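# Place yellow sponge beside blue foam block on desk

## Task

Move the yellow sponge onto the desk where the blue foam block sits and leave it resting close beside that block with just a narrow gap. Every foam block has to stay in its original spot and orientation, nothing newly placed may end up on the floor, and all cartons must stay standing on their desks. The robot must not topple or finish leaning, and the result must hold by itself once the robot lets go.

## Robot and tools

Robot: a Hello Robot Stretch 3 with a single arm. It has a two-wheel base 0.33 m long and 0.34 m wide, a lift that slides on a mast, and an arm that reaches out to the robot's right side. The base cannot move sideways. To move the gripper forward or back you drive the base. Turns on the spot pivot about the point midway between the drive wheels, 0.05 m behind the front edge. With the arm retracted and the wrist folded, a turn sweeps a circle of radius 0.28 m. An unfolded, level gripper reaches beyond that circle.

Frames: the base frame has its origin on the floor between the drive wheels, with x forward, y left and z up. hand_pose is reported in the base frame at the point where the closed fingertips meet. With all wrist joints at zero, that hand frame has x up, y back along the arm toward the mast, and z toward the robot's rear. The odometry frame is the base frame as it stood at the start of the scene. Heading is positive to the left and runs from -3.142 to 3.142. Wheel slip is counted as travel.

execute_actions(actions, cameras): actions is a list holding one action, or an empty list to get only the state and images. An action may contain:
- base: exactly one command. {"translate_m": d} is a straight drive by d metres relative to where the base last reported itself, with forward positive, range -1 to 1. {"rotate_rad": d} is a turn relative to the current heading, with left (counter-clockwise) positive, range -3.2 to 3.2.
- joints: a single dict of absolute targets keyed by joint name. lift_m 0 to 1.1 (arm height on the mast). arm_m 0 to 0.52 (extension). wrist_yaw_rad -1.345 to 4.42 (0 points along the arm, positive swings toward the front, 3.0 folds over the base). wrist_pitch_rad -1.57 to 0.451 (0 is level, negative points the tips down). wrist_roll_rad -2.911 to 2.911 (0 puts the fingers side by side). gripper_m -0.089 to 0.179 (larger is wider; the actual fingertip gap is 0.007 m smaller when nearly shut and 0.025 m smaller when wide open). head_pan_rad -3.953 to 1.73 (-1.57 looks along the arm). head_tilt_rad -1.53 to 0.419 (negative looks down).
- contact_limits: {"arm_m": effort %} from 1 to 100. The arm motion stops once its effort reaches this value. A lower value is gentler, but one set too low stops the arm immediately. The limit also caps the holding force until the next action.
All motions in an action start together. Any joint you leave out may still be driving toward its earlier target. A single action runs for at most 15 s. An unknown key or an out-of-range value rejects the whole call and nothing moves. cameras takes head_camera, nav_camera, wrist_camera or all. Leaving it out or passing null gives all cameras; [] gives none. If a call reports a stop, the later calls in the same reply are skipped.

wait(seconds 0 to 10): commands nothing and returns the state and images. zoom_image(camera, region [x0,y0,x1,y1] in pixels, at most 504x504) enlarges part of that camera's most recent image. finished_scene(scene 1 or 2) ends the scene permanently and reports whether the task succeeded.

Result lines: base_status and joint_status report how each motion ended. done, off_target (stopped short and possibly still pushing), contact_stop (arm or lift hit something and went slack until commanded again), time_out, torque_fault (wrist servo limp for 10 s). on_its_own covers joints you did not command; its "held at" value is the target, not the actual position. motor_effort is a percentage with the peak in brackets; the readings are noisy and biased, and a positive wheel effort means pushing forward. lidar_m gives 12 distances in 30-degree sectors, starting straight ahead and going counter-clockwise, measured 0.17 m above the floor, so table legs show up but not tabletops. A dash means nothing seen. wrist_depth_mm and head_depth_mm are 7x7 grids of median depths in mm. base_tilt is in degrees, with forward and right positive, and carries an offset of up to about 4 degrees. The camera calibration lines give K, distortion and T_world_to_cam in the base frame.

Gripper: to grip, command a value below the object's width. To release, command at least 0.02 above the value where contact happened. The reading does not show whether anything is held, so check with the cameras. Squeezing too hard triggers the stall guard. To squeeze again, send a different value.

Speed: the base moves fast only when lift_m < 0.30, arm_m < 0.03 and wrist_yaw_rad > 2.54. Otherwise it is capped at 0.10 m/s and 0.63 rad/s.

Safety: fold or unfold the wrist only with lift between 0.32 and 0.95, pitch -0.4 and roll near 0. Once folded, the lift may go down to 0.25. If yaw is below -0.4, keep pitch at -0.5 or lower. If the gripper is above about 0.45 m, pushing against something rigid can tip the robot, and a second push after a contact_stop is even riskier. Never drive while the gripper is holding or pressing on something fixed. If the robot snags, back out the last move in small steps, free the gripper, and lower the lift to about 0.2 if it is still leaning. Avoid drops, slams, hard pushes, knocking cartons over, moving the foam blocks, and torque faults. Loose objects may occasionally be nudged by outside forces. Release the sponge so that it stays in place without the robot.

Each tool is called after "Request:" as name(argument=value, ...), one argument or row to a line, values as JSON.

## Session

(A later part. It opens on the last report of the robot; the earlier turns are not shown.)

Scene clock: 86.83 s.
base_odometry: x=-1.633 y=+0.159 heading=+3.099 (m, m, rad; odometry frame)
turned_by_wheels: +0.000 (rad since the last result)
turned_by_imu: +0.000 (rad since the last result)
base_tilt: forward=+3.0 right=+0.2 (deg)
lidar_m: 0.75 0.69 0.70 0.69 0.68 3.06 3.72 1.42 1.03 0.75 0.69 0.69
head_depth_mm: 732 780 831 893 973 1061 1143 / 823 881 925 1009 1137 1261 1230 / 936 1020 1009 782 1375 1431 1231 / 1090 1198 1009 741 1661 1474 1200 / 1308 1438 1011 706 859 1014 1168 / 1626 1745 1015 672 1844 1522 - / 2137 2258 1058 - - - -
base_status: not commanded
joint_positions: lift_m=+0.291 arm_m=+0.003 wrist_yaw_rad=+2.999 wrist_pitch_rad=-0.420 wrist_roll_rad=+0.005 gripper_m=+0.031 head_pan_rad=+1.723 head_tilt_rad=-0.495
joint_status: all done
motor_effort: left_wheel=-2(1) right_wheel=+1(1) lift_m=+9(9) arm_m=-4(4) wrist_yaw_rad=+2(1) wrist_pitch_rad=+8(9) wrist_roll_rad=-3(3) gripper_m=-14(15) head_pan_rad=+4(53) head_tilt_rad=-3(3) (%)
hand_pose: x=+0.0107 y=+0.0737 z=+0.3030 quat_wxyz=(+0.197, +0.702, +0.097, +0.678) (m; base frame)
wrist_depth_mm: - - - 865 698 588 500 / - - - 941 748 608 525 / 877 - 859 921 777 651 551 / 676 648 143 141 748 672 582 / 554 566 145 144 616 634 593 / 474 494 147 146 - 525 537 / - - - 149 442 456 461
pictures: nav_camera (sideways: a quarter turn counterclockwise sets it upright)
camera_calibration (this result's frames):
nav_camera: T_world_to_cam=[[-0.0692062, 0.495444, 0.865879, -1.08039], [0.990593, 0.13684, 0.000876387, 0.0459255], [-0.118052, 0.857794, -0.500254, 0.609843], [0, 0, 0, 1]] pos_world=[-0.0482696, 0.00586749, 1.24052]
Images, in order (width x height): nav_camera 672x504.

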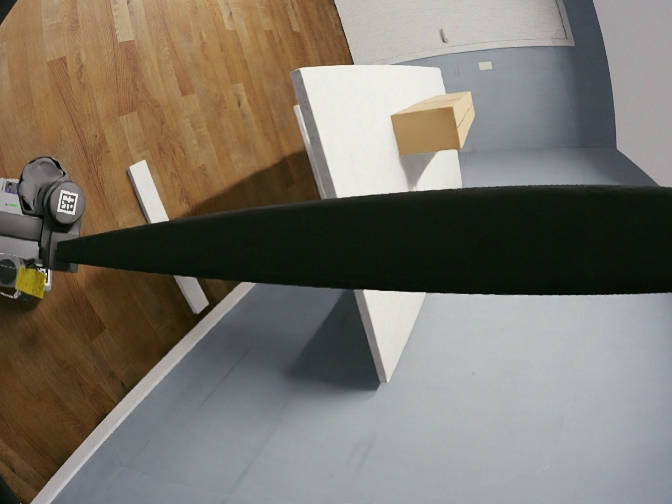

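Request:
execute_actions(
  actions=[
    {"base":{"rotate_rad":-2.39}},
  ],
  cameras=[],
)

Request:
execute_actions(
  actions=[
    {"base":{"translate_m":0.67}},
  ],
  cameras=[],
)

Request:
execute_actions(
  actions=[
    {"base":{"rotate_rad":1.43}},
  ],
  cameras=[],
)

Request:
execute_actions(
  actions=[
    {"base":{"translate_m":0.4},"joints":{"lift_m":0.94,"head_pan_rad":-1.4,"head_tilt_rad":-0.5}},
  ],
  cameras=["head_camera","nav_camera"],
)

Scene clock: 93.17 s.
base_odometry: x=-1.633 y=+0.159 heading=+0.709 (m, m, rad; odometry frame)
turned_by_wheels: -2.390 (rad since the last result)
turned_by_imu: -2.371 (rad since the last result)
base_tilt: forward=+3.0 right=+0.2 (deg)
lidar_m: 1.03 0.89 0.70 0.69 0.74 0.70 0.69 0.74 0.67 1.89 3.25 3.63
head_depth_mm: 525 574 631 705 795 915 1077 / 536 588 650 725 819 951 1118 / 547 601 666 747 849 986 1150 / 559 615 682 770 875 1027 1174 / 572 631 704 793 909 1070 1198 / 585 647 723 821 933 1084 - / 599 660 733 - - - -
base_status: done
joint_positions: lift_m=+0.291 arm_m=+0.003 wrist_yaw_rad=+2.999 wrist_pitch_rad=-0.420 wrist_roll_rad=+0.005 gripper_m=+0.031 head_pan_rad=+1.723 head_tilt_rad=-0.495
joint_status: not commanded
motor_effort: left_wheel=+2(12) right_wheel=-1(7) lift_m=+9(9) arm_m=-4(5) wrist_yaw_rad=+1(2) wrist_pitch_rad=+8(8) wrist_roll_rad=-3(3) gripper_m=-15(14) head_pan_rad=+5(4) head_tilt_rad=-2(2) (%)
hand_pose: x=+0.0107 y=+0.0737 z=+0.3030 quat_wxyz=(+0.197, +0.702, +0.097, +0.678) (m; base frame)
wrist_depth_mm: 623 - 643 643 656 660 672 / 669 - 688 705 715 731 736 / 731 - 755 753 792 793 797 / 682 701 143 141 766 802 839 / 558 562 145 144 626 626 652 / 469 492 147 146 - 521 541 / - - - 149 436 450 459
pictures: none
No camera images: the call's "cameras" was empty. Leave "cameras" out to get every camera's image.

Scene clock: 97.03 s.
base_odometry: x=-1.125 y=+0.595 heading=+0.710 (m, m, rad; odometry frame)
turned_by_wheels: +0.000 (rad since the last result)
turned_by_imu: +0.001 (rad since the last result)
base_tilt: forward=+2.9 right=+0.2 (deg)
lidar_m: 0.61 0.38 0.63 0.62 0.66 0.99 1.35 1.14 2.14 3.02 3.00 3.00
head_depth_mm: 470 513 567 631 712 819 958 / 479 526 581 650 735 850 1005 / 490 538 595 668 758 882 1052 / 501 551 612 687 787 917 1102 / 512 564 627 710 816 957 1145 / 524 579 648 732 834 973 - / 536 592 656 - - - -
base_status: done
joint_positions: lift_m=+0.291 arm_m=+0.003 wrist_yaw_rad=+2.999 wrist_pitch_rad=-0.420 wrist_roll_rad=+0.005 gripper_m=+0.031 head_pan_rad=+1.723 head_tilt_rad=-0.495
joint_status: not commanded
motor_effort: left_wheel=+1(11) right_wheel=-1(3) lift_m=+9(9) arm_m=-4(4) wrist_yaw_rad=+2(1) wrist_pitch_rad=+9(8) wrist_roll_rad=-3(3) gripper_m=-15(15) head_pan_rad=+4(4) head_tilt_rad=-2(2) (%)
hand_pose: x=+0.0107 y=+0.0737 z=+0.3030 quat_wxyz=(+0.197, +0.702, +0.097, +0.678) (m; base frame)
wrist_depth_mm: 570 - 581 596 603 603 620 / 616 - 640 633 644 663 669 / 677 - 688 692 711 724 712 / 683 692 144 141 731 771 349 / 556 568 145 144 617 596 347 / 468 488 148 147 - 486 378 / - - - 149 439 438 431
pictures: none
No camera images: the call's "cameras" was empty. Leave "cameras" out to get every camera's image.

Scene clock: 99.37 s.
base_odometry: x=-1.125 y=+0.595 heading=+2.139 (m, m, rad; odometry frame)
turned_by_wheels: +1.430 (rad since the last result)
turned_by_imu: +1.416 (rad since the last result)
base_tilt: forward=+2.9 right=+0.1 (deg)
lidar_m: 0.62 0.64 0.84 1.35 1.15 1.84 3.10 3.01 3.49 0.76 0.38 0.65
head_depth_mm: 1087 1195 1318 1478 1662 1469 1224 / 1092 1197 1336 1496 1664 1471 1225 / 1102 1210 1344 1507 1694 1472 1228 / 1105 1219 1360 1527 1710 1471 1228 / 1125 1232 1365 1532 1719 1473 1229 / 1128 1240 1378 1552 1723 1521 - / 1136 1242 1372 - - - -
base_status: done
joint_positions: lift_m=+0.291 arm_m=+0.003 wrist_yaw_rad=+2.999 wrist_pitch_rad=-0.420 wrist_roll_rad=+0.005 gripper_m=+0.031 head_pan_rad=+1.723 head_tilt_rad=-0.495
joint_status: not commanded
motor_effort: left_wheel=-2(9) right_wheel=+1(9) lift_m=+9(9) arm_m=-3(4) wrist_yaw_rad=+1(2) wrist_pitch_rad=+8(9) wrist_roll_rad=-3(3) gripper_m=-15(14) head_pan_rad=+4(4) head_tilt_rad=-3(3) (%)
hand_pose: x=+0.0107 y=+0.0737 z=+0.3030 quat_wxyz=(+0.197, +0.702, +0.097, +0.678) (m; base frame)
wrist_depth_mm: - - - - - 754 562 / - - - - - 775 572 / 873 - 961 - - 790 573 / 679 692 143 141 758 730 583 / 554 568 145 144 617 637 571 / 469 489 148 146 - 526 535 / - - - 149 439 453 455
pictures: none
No camera images: the call's "cameras" was empty. Leave "cameras" out to get every camera's image.

Scene clock: 107.03 s.
base_odometry: x=-1.340 y=+0.932 heading=+2.139 (m, m, rad; odometry frame)
turned_by_wheels: +0.000 (rad since the last result)
turned_by_imu: -0.002 (rad since the last result)
base_tilt: forward=+2.9 right=+0.2 (deg)
lidar_m: 0.22 0.23 0.30 0.74 1.40 1.43 3.47 3.38 0.35 0.80 0.33 0.24
head_depth_mm: 2717 2862 1000 667 500 424 - / 2751 2900 1003 667 500 425 - / 2754 2954 1004 668 501 425 - / 1797 1660 1010 669 501 426 - / 939 976 922 671 502 402 351 / 628 645 662 639 503 402 343 / 473 481 491 501 487 403 352
base_status: done
joint_positions: lift_m=+0.939 arm_m=+0.003 wrist_yaw_rad=+3.002 wrist_pitch_rad=-0.419 wrist_roll_rad=+0.005 gripper_m=+0.031 head_pan_rad=-1.393 head_tilt_rad=-0.496
joint_status: all done
motor_effort: left_wheel=-1(8) right_wheel=+0(7) lift_m=+38(56) arm_m=+2(4) wrist_yaw_rad=-1(30) wrist_pitch_rad=+8(9) wrist_roll_rad=-2(3) gripper_m=-15(14) head_pan_rad=-4(52) head_tilt_rad=-2(2) (%)
hand_pose: x=+0.0100 y=+0.0743 z=+0.9517 quat_wxyz=(+0.195, +0.702, +0.098, +0.678) (m; base frame)
wrist_depth_mm: - - - - 448 288 212 / - - - - 455 290 214 / - - - 914 459 294 215 / - - 143 141 437 298 218 / - - 145 143 413 299 219 / - - 148 146 - 306 221 / - - 151 149 500 292 224
pictures: head_camera (sideways: a quarter turn clockwise sets it upright), nav_camera (sideways: a quarter turn counterclockwise sets it upright)
camera_calibration (this result's frames):
head_camera: T_world_to_cam=[[-0.0626833, 0.504964, -0.860861, 1.14521], [0.988701, 0.149098, 0.0154662, -0.0210288], [0.136163, -0.850165, -0.508605, 0.623399], [0, 0, 0, 1]] pos_world=[0.00769321, -0.0451645, 1.30326]
nav_camera: T_world_to_cam=[[0.0819968, -0.493987, 0.865594, -1.08094], [-0.986751, -0.16224, 0.000884742, 0.0579764], [0.139997, -0.854198, -0.500746, 0.608909], [0, 0, 0, 1]] pos_world=[0.0605963, -0.00443463, 1.24051]
Images, in order (width x height): head_camera 896x504, nav_camera 672x504.

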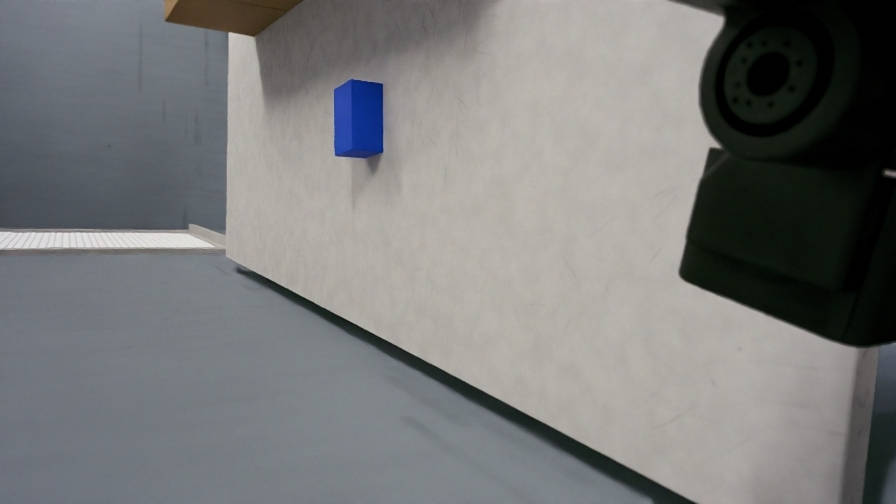

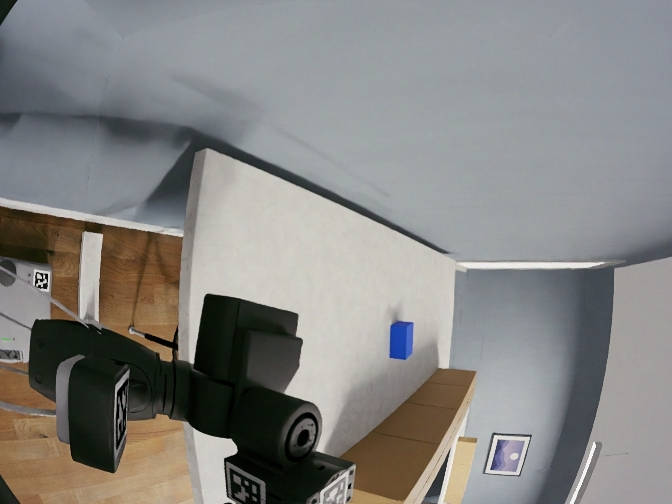

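Request:
execute_actions(
  actions=[
    {"base":{"translate_m":-0.15}},
  ],
  cameras=[],
)

Request:
execute_actions(
  actions=[
    {"joints":{"wrist_yaw_rad":1.7}},
  ],
  cameras=[],
)

Request:
execute_actions(
  actions=[
    {"joints":{"lift_m":1.095}},
  ],
  cameras=[],
)

Request:
execute_actions(
  actions=[
    {"joints":{"wrist_yaw_rad":0}},
  ],
  cameras=[],
)

Request:
execute_actions(
  actions=[
    {"base":{"translate_m":0.12},"joints":{"arm_m":0.4,"wrist_pitch_rad":-0.9}},
  ],
  cameras=["wrist_camera"],
)

Scene clock: 112.20 s.
base_odometry: x=-1.259 y=+0.806 heading=+2.139 (m, m, rad; odometry frame)
turned_by_wheels: +0.000 (rad since the last result)
turned_by_imu: +0.000 (rad since the last result)
base_tilt: forward=+3.0 right=+0.2 (deg)
lidar_m: 0.37 0.38 0.51 1.23 1.40 1.32 3.35 3.24 0.80 0.32 0.55 0.39
head_depth_mm: 2695 983 695 616 500 424 - / 2758 2884 985 667 500 424 - / 2774 2950 1008 669 501 425 - / 2716 2687 1010 671 501 425 - / 1577 1571 1009 671 502 402 351 / 1058 1084 976 673 502 402 352 / 794 809 825 674 503 403 352
base_status: done
joint_positions: lift_m=+0.939 arm_m=+0.003 wrist_yaw_rad=+3.002 wrist_pitch_rad=-0.419 wrist_roll_rad=+0.005 gripper_m=+0.031 head_pan_rad=-1.393 head_tilt_rad=-0.496
joint_status: not commanded
motor_effort: left_wheel=+0(5) right_wheel=+0(3) lift_m=+38(38) arm_m=+2(1) wrist_yaw_rad=-1(1) wrist_pitch_rad=+7(8) wrist_roll_rad=-3(3) gripper_m=-14(14) head_pan_rad=-4(4) head_tilt_rad=-2(2) (%)
hand_pose: x=+0.0100 y=+0.0743 z=+0.9517 quat_wxyz=(+0.195, +0.702, +0.098, +0.678) (m; base frame)
wrist_depth_mm: - - - - 723 469 347 / - - - - 731 471 350 / - - - - 756 480 351 / - - 143 141 713 486 357 / - - 145 143 674 494 360 / - - 148 146 - 497 363 / - - 151 149 802 480 365
pictures: none
No camera images: the call's "cameras" was empty. Leave "cameras" out to get every camera's image.

Scene clock: 113.87 s.
base_odometry: x=-1.259 y=+0.806 heading=+2.139 (m, m, rad; odometry frame)
turned_by_wheels: +0.000 (rad since the last result)
turned_by_imu: +0.000 (rad since the last result)
base_tilt: forward=+3.0 right=+0.2 (deg)
lidar_m: 0.37 0.38 0.51 1.23 1.40 1.31 3.33 3.24 0.79 0.33 0.56 0.39
head_depth_mm: 2715 981 694 617 500 - - / 2744 2891 988 667 501 - - / 2769 2974 1006 668 501 412 342 / 2721 2677 1011 670 501 401 342 / 1583 1582 1010 670 503 401 351 / 1056 1083 976 672 503 402 - / 793 808 827 674 503 403 352
base_status: not commanded
joint_positions: lift_m=+0.939 arm_m=+0.003 wrist_yaw_rad=+1.702 wrist_pitch_rad=-0.419 wrist_roll_rad=+0.005 gripper_m=+0.031 head_pan_rad=-1.393 head_tilt_rad=-0.496
joint_status: all done
motor_effort: left_wheel=+0(0) right_wheel=+1(0) lift_m=+38(38) arm_m=+2(1) wrist_yaw_rad=-2(2) wrist_pitch_rad=+8(8) wrist_roll_rad=-3(2) gripper_m=-15(14) head_pan_rad=-4(4) head_tilt_rad=-3(2) (%)
hand_pose: x=+0.2010 y=-0.1185 z=+0.9517 quat_wxyz=(+0.566, +0.618, -0.346, +0.422) (m; base frame)
wrist_depth_mm: 283 277 271 265 260 256 251 / 310 305 297 289 283 276 271 / 342 335 323 311 306 300 297 / 379 371 350 141 258 235 244 / 431 420 145 144 365 186 192 / 497 485 148 147 - 155 158 / 593 565 542 149 503 135 133
pictures: none
No camera images: the call's "cameras" was empty. Leave "cameras" out to get every camera's image.

Scene clock: 116.10 s.
base_odometry: x=-1.259 y=+0.806 heading=+2.139 (m, m, rad; odometry frame)
turned_by_wheels: +0.000 (rad since the last result)
turned_by_imu: +0.000 (rad since the last result)
base_tilt: forward=+3.0 right=+0.2 (deg)
lidar_m: 0.37 0.38 0.50 1.23 1.40 1.32 3.34 3.24 0.80 0.33 0.56 0.39
head_depth_mm: 2632 - - - - 378 333 / 2728 2908 - - - - 326 / 2775 2962 1005 669 - - 326 / 2708 2680 1010 669 - - - / 1580 1576 1012 672 - - 1148 / 1058 1083 979 744 - - 1140 / 797 810 846 - - - -
base_status: not commanded
joint_positions: lift_m=+1.094 arm_m=+0.003 wrist_yaw_rad=+1.702 wrist_pitch_rad=-0.419 wrist_roll_rad=+0.005 gripper_m=+0.031 head_pan_rad=-1.393 head_tilt_rad=-0.496
joint_status: all done
motor_effort: left_wheel=+0(0) right_wheel=+0(0) lift_m=+38(39) arm_m=+1(1) wrist_yaw_rad=-1(3) wrist_pitch_rad=+8(8) wrist_roll_rad=-3(3) gripper_m=-15(15) head_pan_rad=-4(4) head_tilt_rad=-3(2) (%)
hand_pose: x=+0.2010 y=-0.1185 z=+1.1067 quat_wxyz=(+0.566, +0.618, -0.346, +0.422) (m; base frame)
wrist_depth_mm: 281 277 272 266 260 255 250 / 309 304 297 289 284 277 270 / 341 333 324 310 310 303 297 / 383 372 350 141 341 335 327 / 432 424 146 144 374 374 362 / 504 485 148 146 - 345 356 / 592 561 542 149 298 298 303
pictures: none
No camera images: the call's "cameras" was empty. Leave "cameras" out to get every camera's image.

Scene clock: 117.97 s.
base_odometry: x=-1.259 y=+0.806 heading=+2.139 (m, m, rad; odometry frame)
turned_by_wheels: +0.000 (rad since the last result)
turned_by_imu: +0.000 (rad since the last result)
base_tilt: forward=+3.0 right=+0.1 (deg)
lidar_m: 0.37 0.38 0.51 1.23 1.40 1.31 3.33 3.22 0.80 0.33 0.55 0.39
head_depth_mm: 2651 - - - - - 318 / 2741 2991 - - - - 333 / 2749 2954 1004 584 500 400 334 / 2716 2710 1009 669 502 401 342 / 1585 1582 1013 672 502 401 343 / 1056 1085 978 672 502 402 351 / 794 810 826 674 503 402 352
base_status: not commanded
joint_positions: lift_m=+1.094 arm_m=+0.003 wrist_yaw_rad=+0.002 wrist_pitch_rad=-0.419 wrist_roll_rad=+0.005 gripper_m=+0.031 head_pan_rad=-1.393 head_tilt_rad=-0.496
joint_status: all done
motor_effort: left_wheel=-1(0) right_wheel=+1(0) lift_m=+38(38) arm_m=+2(1) wrist_yaw_rad=-2(3) wrist_pitch_rad=+8(8) wrist_roll_rad=-3(3) gripper_m=-15(14) head_pan_rad=-3(3) head_tilt_rad=-2(2) (%)
hand_pose: x=-0.0210 y=-0.3721 z=+1.1067 quat_wxyz=(+0.690, +0.148, -0.693, -0.147) (m; base frame)
wrist_depth_mm: 503 764 - - - - - / 507 759 906 877 428 - - / 514 596 585 649 353 258 - / 452 460 436 141 314 273 - / 366 376 145 144 311 309 - / 310 317 148 146 - 336 357 / 269 275 268 149 289 298 302
pictures: none
No camera images: the call's "cameras" was empty. Leave "cameras" out to get every camera's image.

Scene clock: 122.10 s.
base_odometry: x=-1.324 y=+0.907 heading=+2.139 (m, m, rad; odometry frame)
turned_by_wheels: +0.000 (rad since the last result)
turned_by_imu: +0.000 (rad since the last result)
base_tilt: forward=+3.0 right=+0.2 (deg)
lidar_m: 0.25 0.26 0.34 0.85 1.40 1.41 3.45 3.35 0.34 0.37 0.38 0.27
head_depth_mm: - 1219 1000 666 500 399 333 / 2669 - 671 643 500 400 333 / 2758 2948 1006 653 501 401 334 / 2069 1872 1009 670 501 401 334 / 1070 1112 966 671 502 402 342 / 715 734 754 673 503 402 343 / 537 547 559 570 522 403 352
base_status: done
joint_positions: lift_m=+1.094 arm_m=+0.400 wrist_yaw_rad=+0.001 wrist_pitch_rad=-0.908 wrist_roll_rad=+0.005 gripper_m=+0.031 head_pan_rad=-1.393 head_tilt_rad=-0.496
joint_status: all done
motor_effort: left_wheel=-1(5) right_wheel=+0(4) lift_m=+38(38) arm_m=+6(7) wrist_yaw_rad=+0(1) wrist_pitch_rad=+3(7) wrist_roll_rad=-3(3) gripper_m=-15(15) head_pan_rad=-4(4) head_tilt_rad=-2(3) (%)
hand_pose: x=-0.0215 y=-0.6833 z=+1.0161 quat_wxyz=(+0.634, +0.310, -0.637, -0.311) (m; base frame)
wrist_depth_mm: 333 332 340 349 359 348 249 / 292 298 301 251 320 318 249 / 266 271 274 254 288 294 247 / 244 247 243 141 260 266 246 / 225 228 146 144 241 244 241 / 209 210 149 146 - 225 226 / 195 198 197 149 206 210 212
pictures: wrist_camera
camera_calibration (this result's frames):
wrist_camera: T_world_to_cam=[[-0.998211, -0.0328708, 0.0499483, -0.102432], [-0.052583, 0.88026, -0.471569, 1.11012], [-0.0284666, -0.473352, -0.880413, 0.731254], [0, 0, 0, 1]] pos_world=[-0.0230591, -0.634419, 1.17242]
Images, in order (width x height): wrist_camera 644x364.

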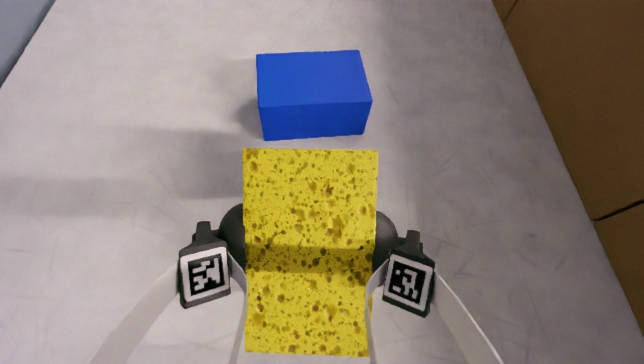

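Request:
execute_actions(
  actions=[
    {"joints":{"arm_m":0.51,"wrist_pitch_rad":-1.2}},
  ],
  cameras=["wrist_camera"],
)

Request:
execute_actions(
  actions=[
    {"joints":{"gripper_m":0.12}},
  ],
  cameras=["wrist_camera"],
)

Request:
execute_actions(
  actions=[
    {"joints":{"arm_m":0.35}},
  ],
  cameras=[],
)

Request:
finished_scene(
  scene=2,
)

Scene clock: 128.13 s.
base_odometry: x=-1.324 y=+0.907 heading=+2.139 (m, m, rad; odometry frame)
turned_by_wheels: +0.000 (rad since the last result)
turned_by_imu: +0.000 (rad since the last result)
base_tilt: forward=+3.0 right=+0.3 (deg)
lidar_m: 0.25 0.26 0.34 0.84 1.41 1.41 3.44 3.35 0.34 0.37 0.38 0.27
head_depth_mm: 2620 1226 997 667 499 399 333 / 2667 - 936 668 501 400 333 / 2755 2963 1002 669 501 400 334 / 2070 1866 1010 670 502 401 334 / 1067 1109 962 672 502 401 342 / 714 733 753 672 503 402 343 / 537 547 558 569 521 402 352
base_status: not commanded
joint_positions: lift_m=+1.094 arm_m=+0.510 wrist_yaw_rad=+0.000 wrist_pitch_rad=-1.208 wrist_roll_rad=+0.005 gripper_m=+0.031 head_pan_rad=-1.393 head_tilt_rad=-0.496
joint_status: all done
motor_effort: left_wheel=-1(1) right_wheel=+0(1) lift_m=+36(38) arm_m=+6(10) wrist_yaw_rad=+0(0) wrist_pitch_rad=+4(13) wrist_roll_rad=-3(2) gripper_m=-15(15) head_pan_rad=-4(4) head_tilt_rad=-2(2) (%)
hand_pose: x=-0.0216 y=-0.7229 z=+0.9850 quat_wxyz=(+0.581, +0.401, -0.583, -0.403) (m; base frame)
wrist_depth_mm: 218 221 221 178 231 234 237 / 211 214 214 173 222 228 229 / 205 208 209 198 215 220 223 / 198 200 202 145 209 212 215 / 192 195 145 145 205 205 208 / 187 189 145 144 - 199 202 / 181 184 184 144 191 194 196
pictures: wrist_camera
camera_calibration (this result's frames):
wrist_camera: T_world_to_cam=[[-0.998219, -0.0458237, 0.0381844, -0.100026], [-0.0522818, 0.980335, -0.19029, 0.925643], [-0.0287137, -0.191948, -0.980985, 0.987516], [0, 0, 0, 1]] pos_world=[-0.023098, -0.722472, 1.1487]
Images, in order (width x height): wrist_camera 644x364.

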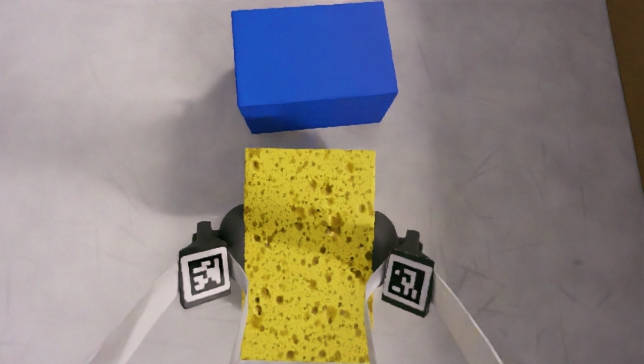

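Scene clock: 129.53 s.
base_odometry: x=-1.324 y=+0.907 heading=+2.139 (m, m, rad; odometry frame)
turned_by_wheels: +0.000 (rad since the last result)
turned_by_imu: +0.000 (rad since the last result)
base_tilt: forward=+3.0 right=+0.2 (deg)
lidar_m: 0.25 0.26 0.34 0.85 1.41 1.41 3.45 3.33 0.34 0.37 0.38 0.27
head_depth_mm: 2650 1232 996 666 499 400 333 / 2659 - 934 667 500 400 333 / 2755 2948 1003 670 500 400 334 / 2077 1870 1008 670 502 401 334 / 1069 1110 961 672 502 401 342 / 716 733 752 672 502 402 343 / 537 548 558 571 521 402 352
base_status: not commanded
joint_positions: lift_m=+1.094 arm_m=+0.510 wrist_yaw_rad=+0.000 wrist_pitch_rad=-1.203 wrist_roll_rad=+0.005 gripper_m=+0.120 head_pan_rad=-1.393 head_tilt_rad=-0.496
joint_status: all done
motor_effort: left_wheel=-1(1) right_wheel=+1(0) lift_m=+35(35) arm_m=+7(7) wrist_yaw_rad=+0(1) wrist_pitch_rad=+1(3) wrist_roll_rad=-2(2) gripper_m=+0(85) head_pan_rad=-4(4) head_tilt_rad=-2(2) (%)
hand_pose: x=-0.0216 y=-0.7244 z=+0.9853 quat_wxyz=(+0.582, +0.399, -0.584, -0.401) (m; base frame)
wrist_depth_mm: 220 223 223 179 233 236 237 / 212 215 215 172 224 228 229 / 205 207 208 209 217 221 223 / 199 202 203 162 209 213 216 / 192 195 195 156 202 206 209 / 188 - 189 151 196 199 202 / 182 183 184 147 191 192 196
pictures: wrist_camera
camera_calibration (this result's frames):
wrist_camera: T_world_to_cam=[[-0.99822, -0.0456072, 0.0384371, -0.100198], [-0.0522785, 0.979259, -0.195753, 0.931726], [-0.0287121, -0.197414, -0.9799, 0.982589], [0, 0, 0, 1]] pos_world=[-0.023098, -0.722993, 1.14908]
Images, in order (width x height): wrist_camera 644x364.

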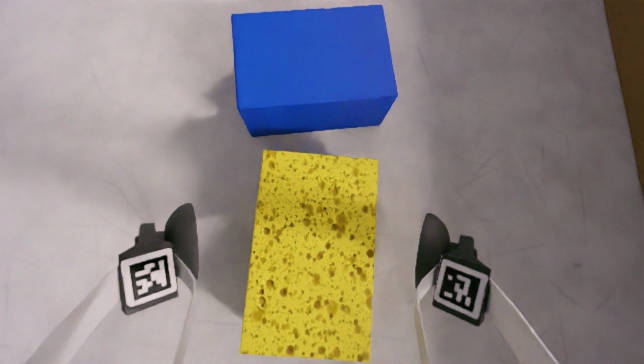

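Scene clock: 131.97 s.
base_odometry: x=-1.324 y=+0.907 heading=+2.139 (m, m, rad; odometry frame)
turned_by_wheels: +0.000 (rad since the last result)
turned_by_imu: +0.000 (rad since the last result)
base_tilt: forward=+3.0 right=+0.2 (deg)
lidar_m: 0.25 0.26 0.34 0.84 1.41 1.41 3.45 3.36 0.34 0.37 0.38 0.27
head_depth_mm: - - 999 666 499 399 333 / 2676 - - 665 500 400 333 / 2761 2946 1042 638 501 399 334 / 2073 1881 1007 670 502 401 334 / 1069 1109 965 670 503 401 342 / 714 733 751 672 502 402 343 / 538 548 559 570 521 402 352
base_status: not commanded
joint_positions: lift_m=+1.094 arm_m=+0.350 wrist_yaw_rad=+0.000 wrist_pitch_rad=-1.203 wrist_roll_rad=+0.005 gripper_m=+0.120 head_pan_rad=-1.393 head_tilt_rad=-0.496
joint_status: all done
motor_effort: left_wheel=-1(1) right_wheel=+0(0) lift_m=+35(36) arm_m=-4(4) wrist_yaw_rad=+0(0) wrist_pitch_rad=+1(1) wrist_roll_rad=-2(2) gripper_m=+1(0) head_pan_rad=-4(4) head_tilt_rad=-2(2) (%)
hand_pose: x=-0.0216 y=-0.5650 z=+0.9853 quat_wxyz=(+0.582, +0.399, -0.584, -0.401) (m; base frame)
wrist_depth_mm: 220 223 226 180 234 237 238 / 213 216 218 202 224 229 231 / 205 208 211 214 218 221 224 / 199 202 205 208 210 213 216 / 193 195 198 201 204 206 209 / 188 - 192 194 196 201 202 / 182 183 186 188 191 192 197
pictures: none
No camera images: the call's "cameras" was empty. Leave "cameras" out to get every camera's image.

The scene is finished: the task was done.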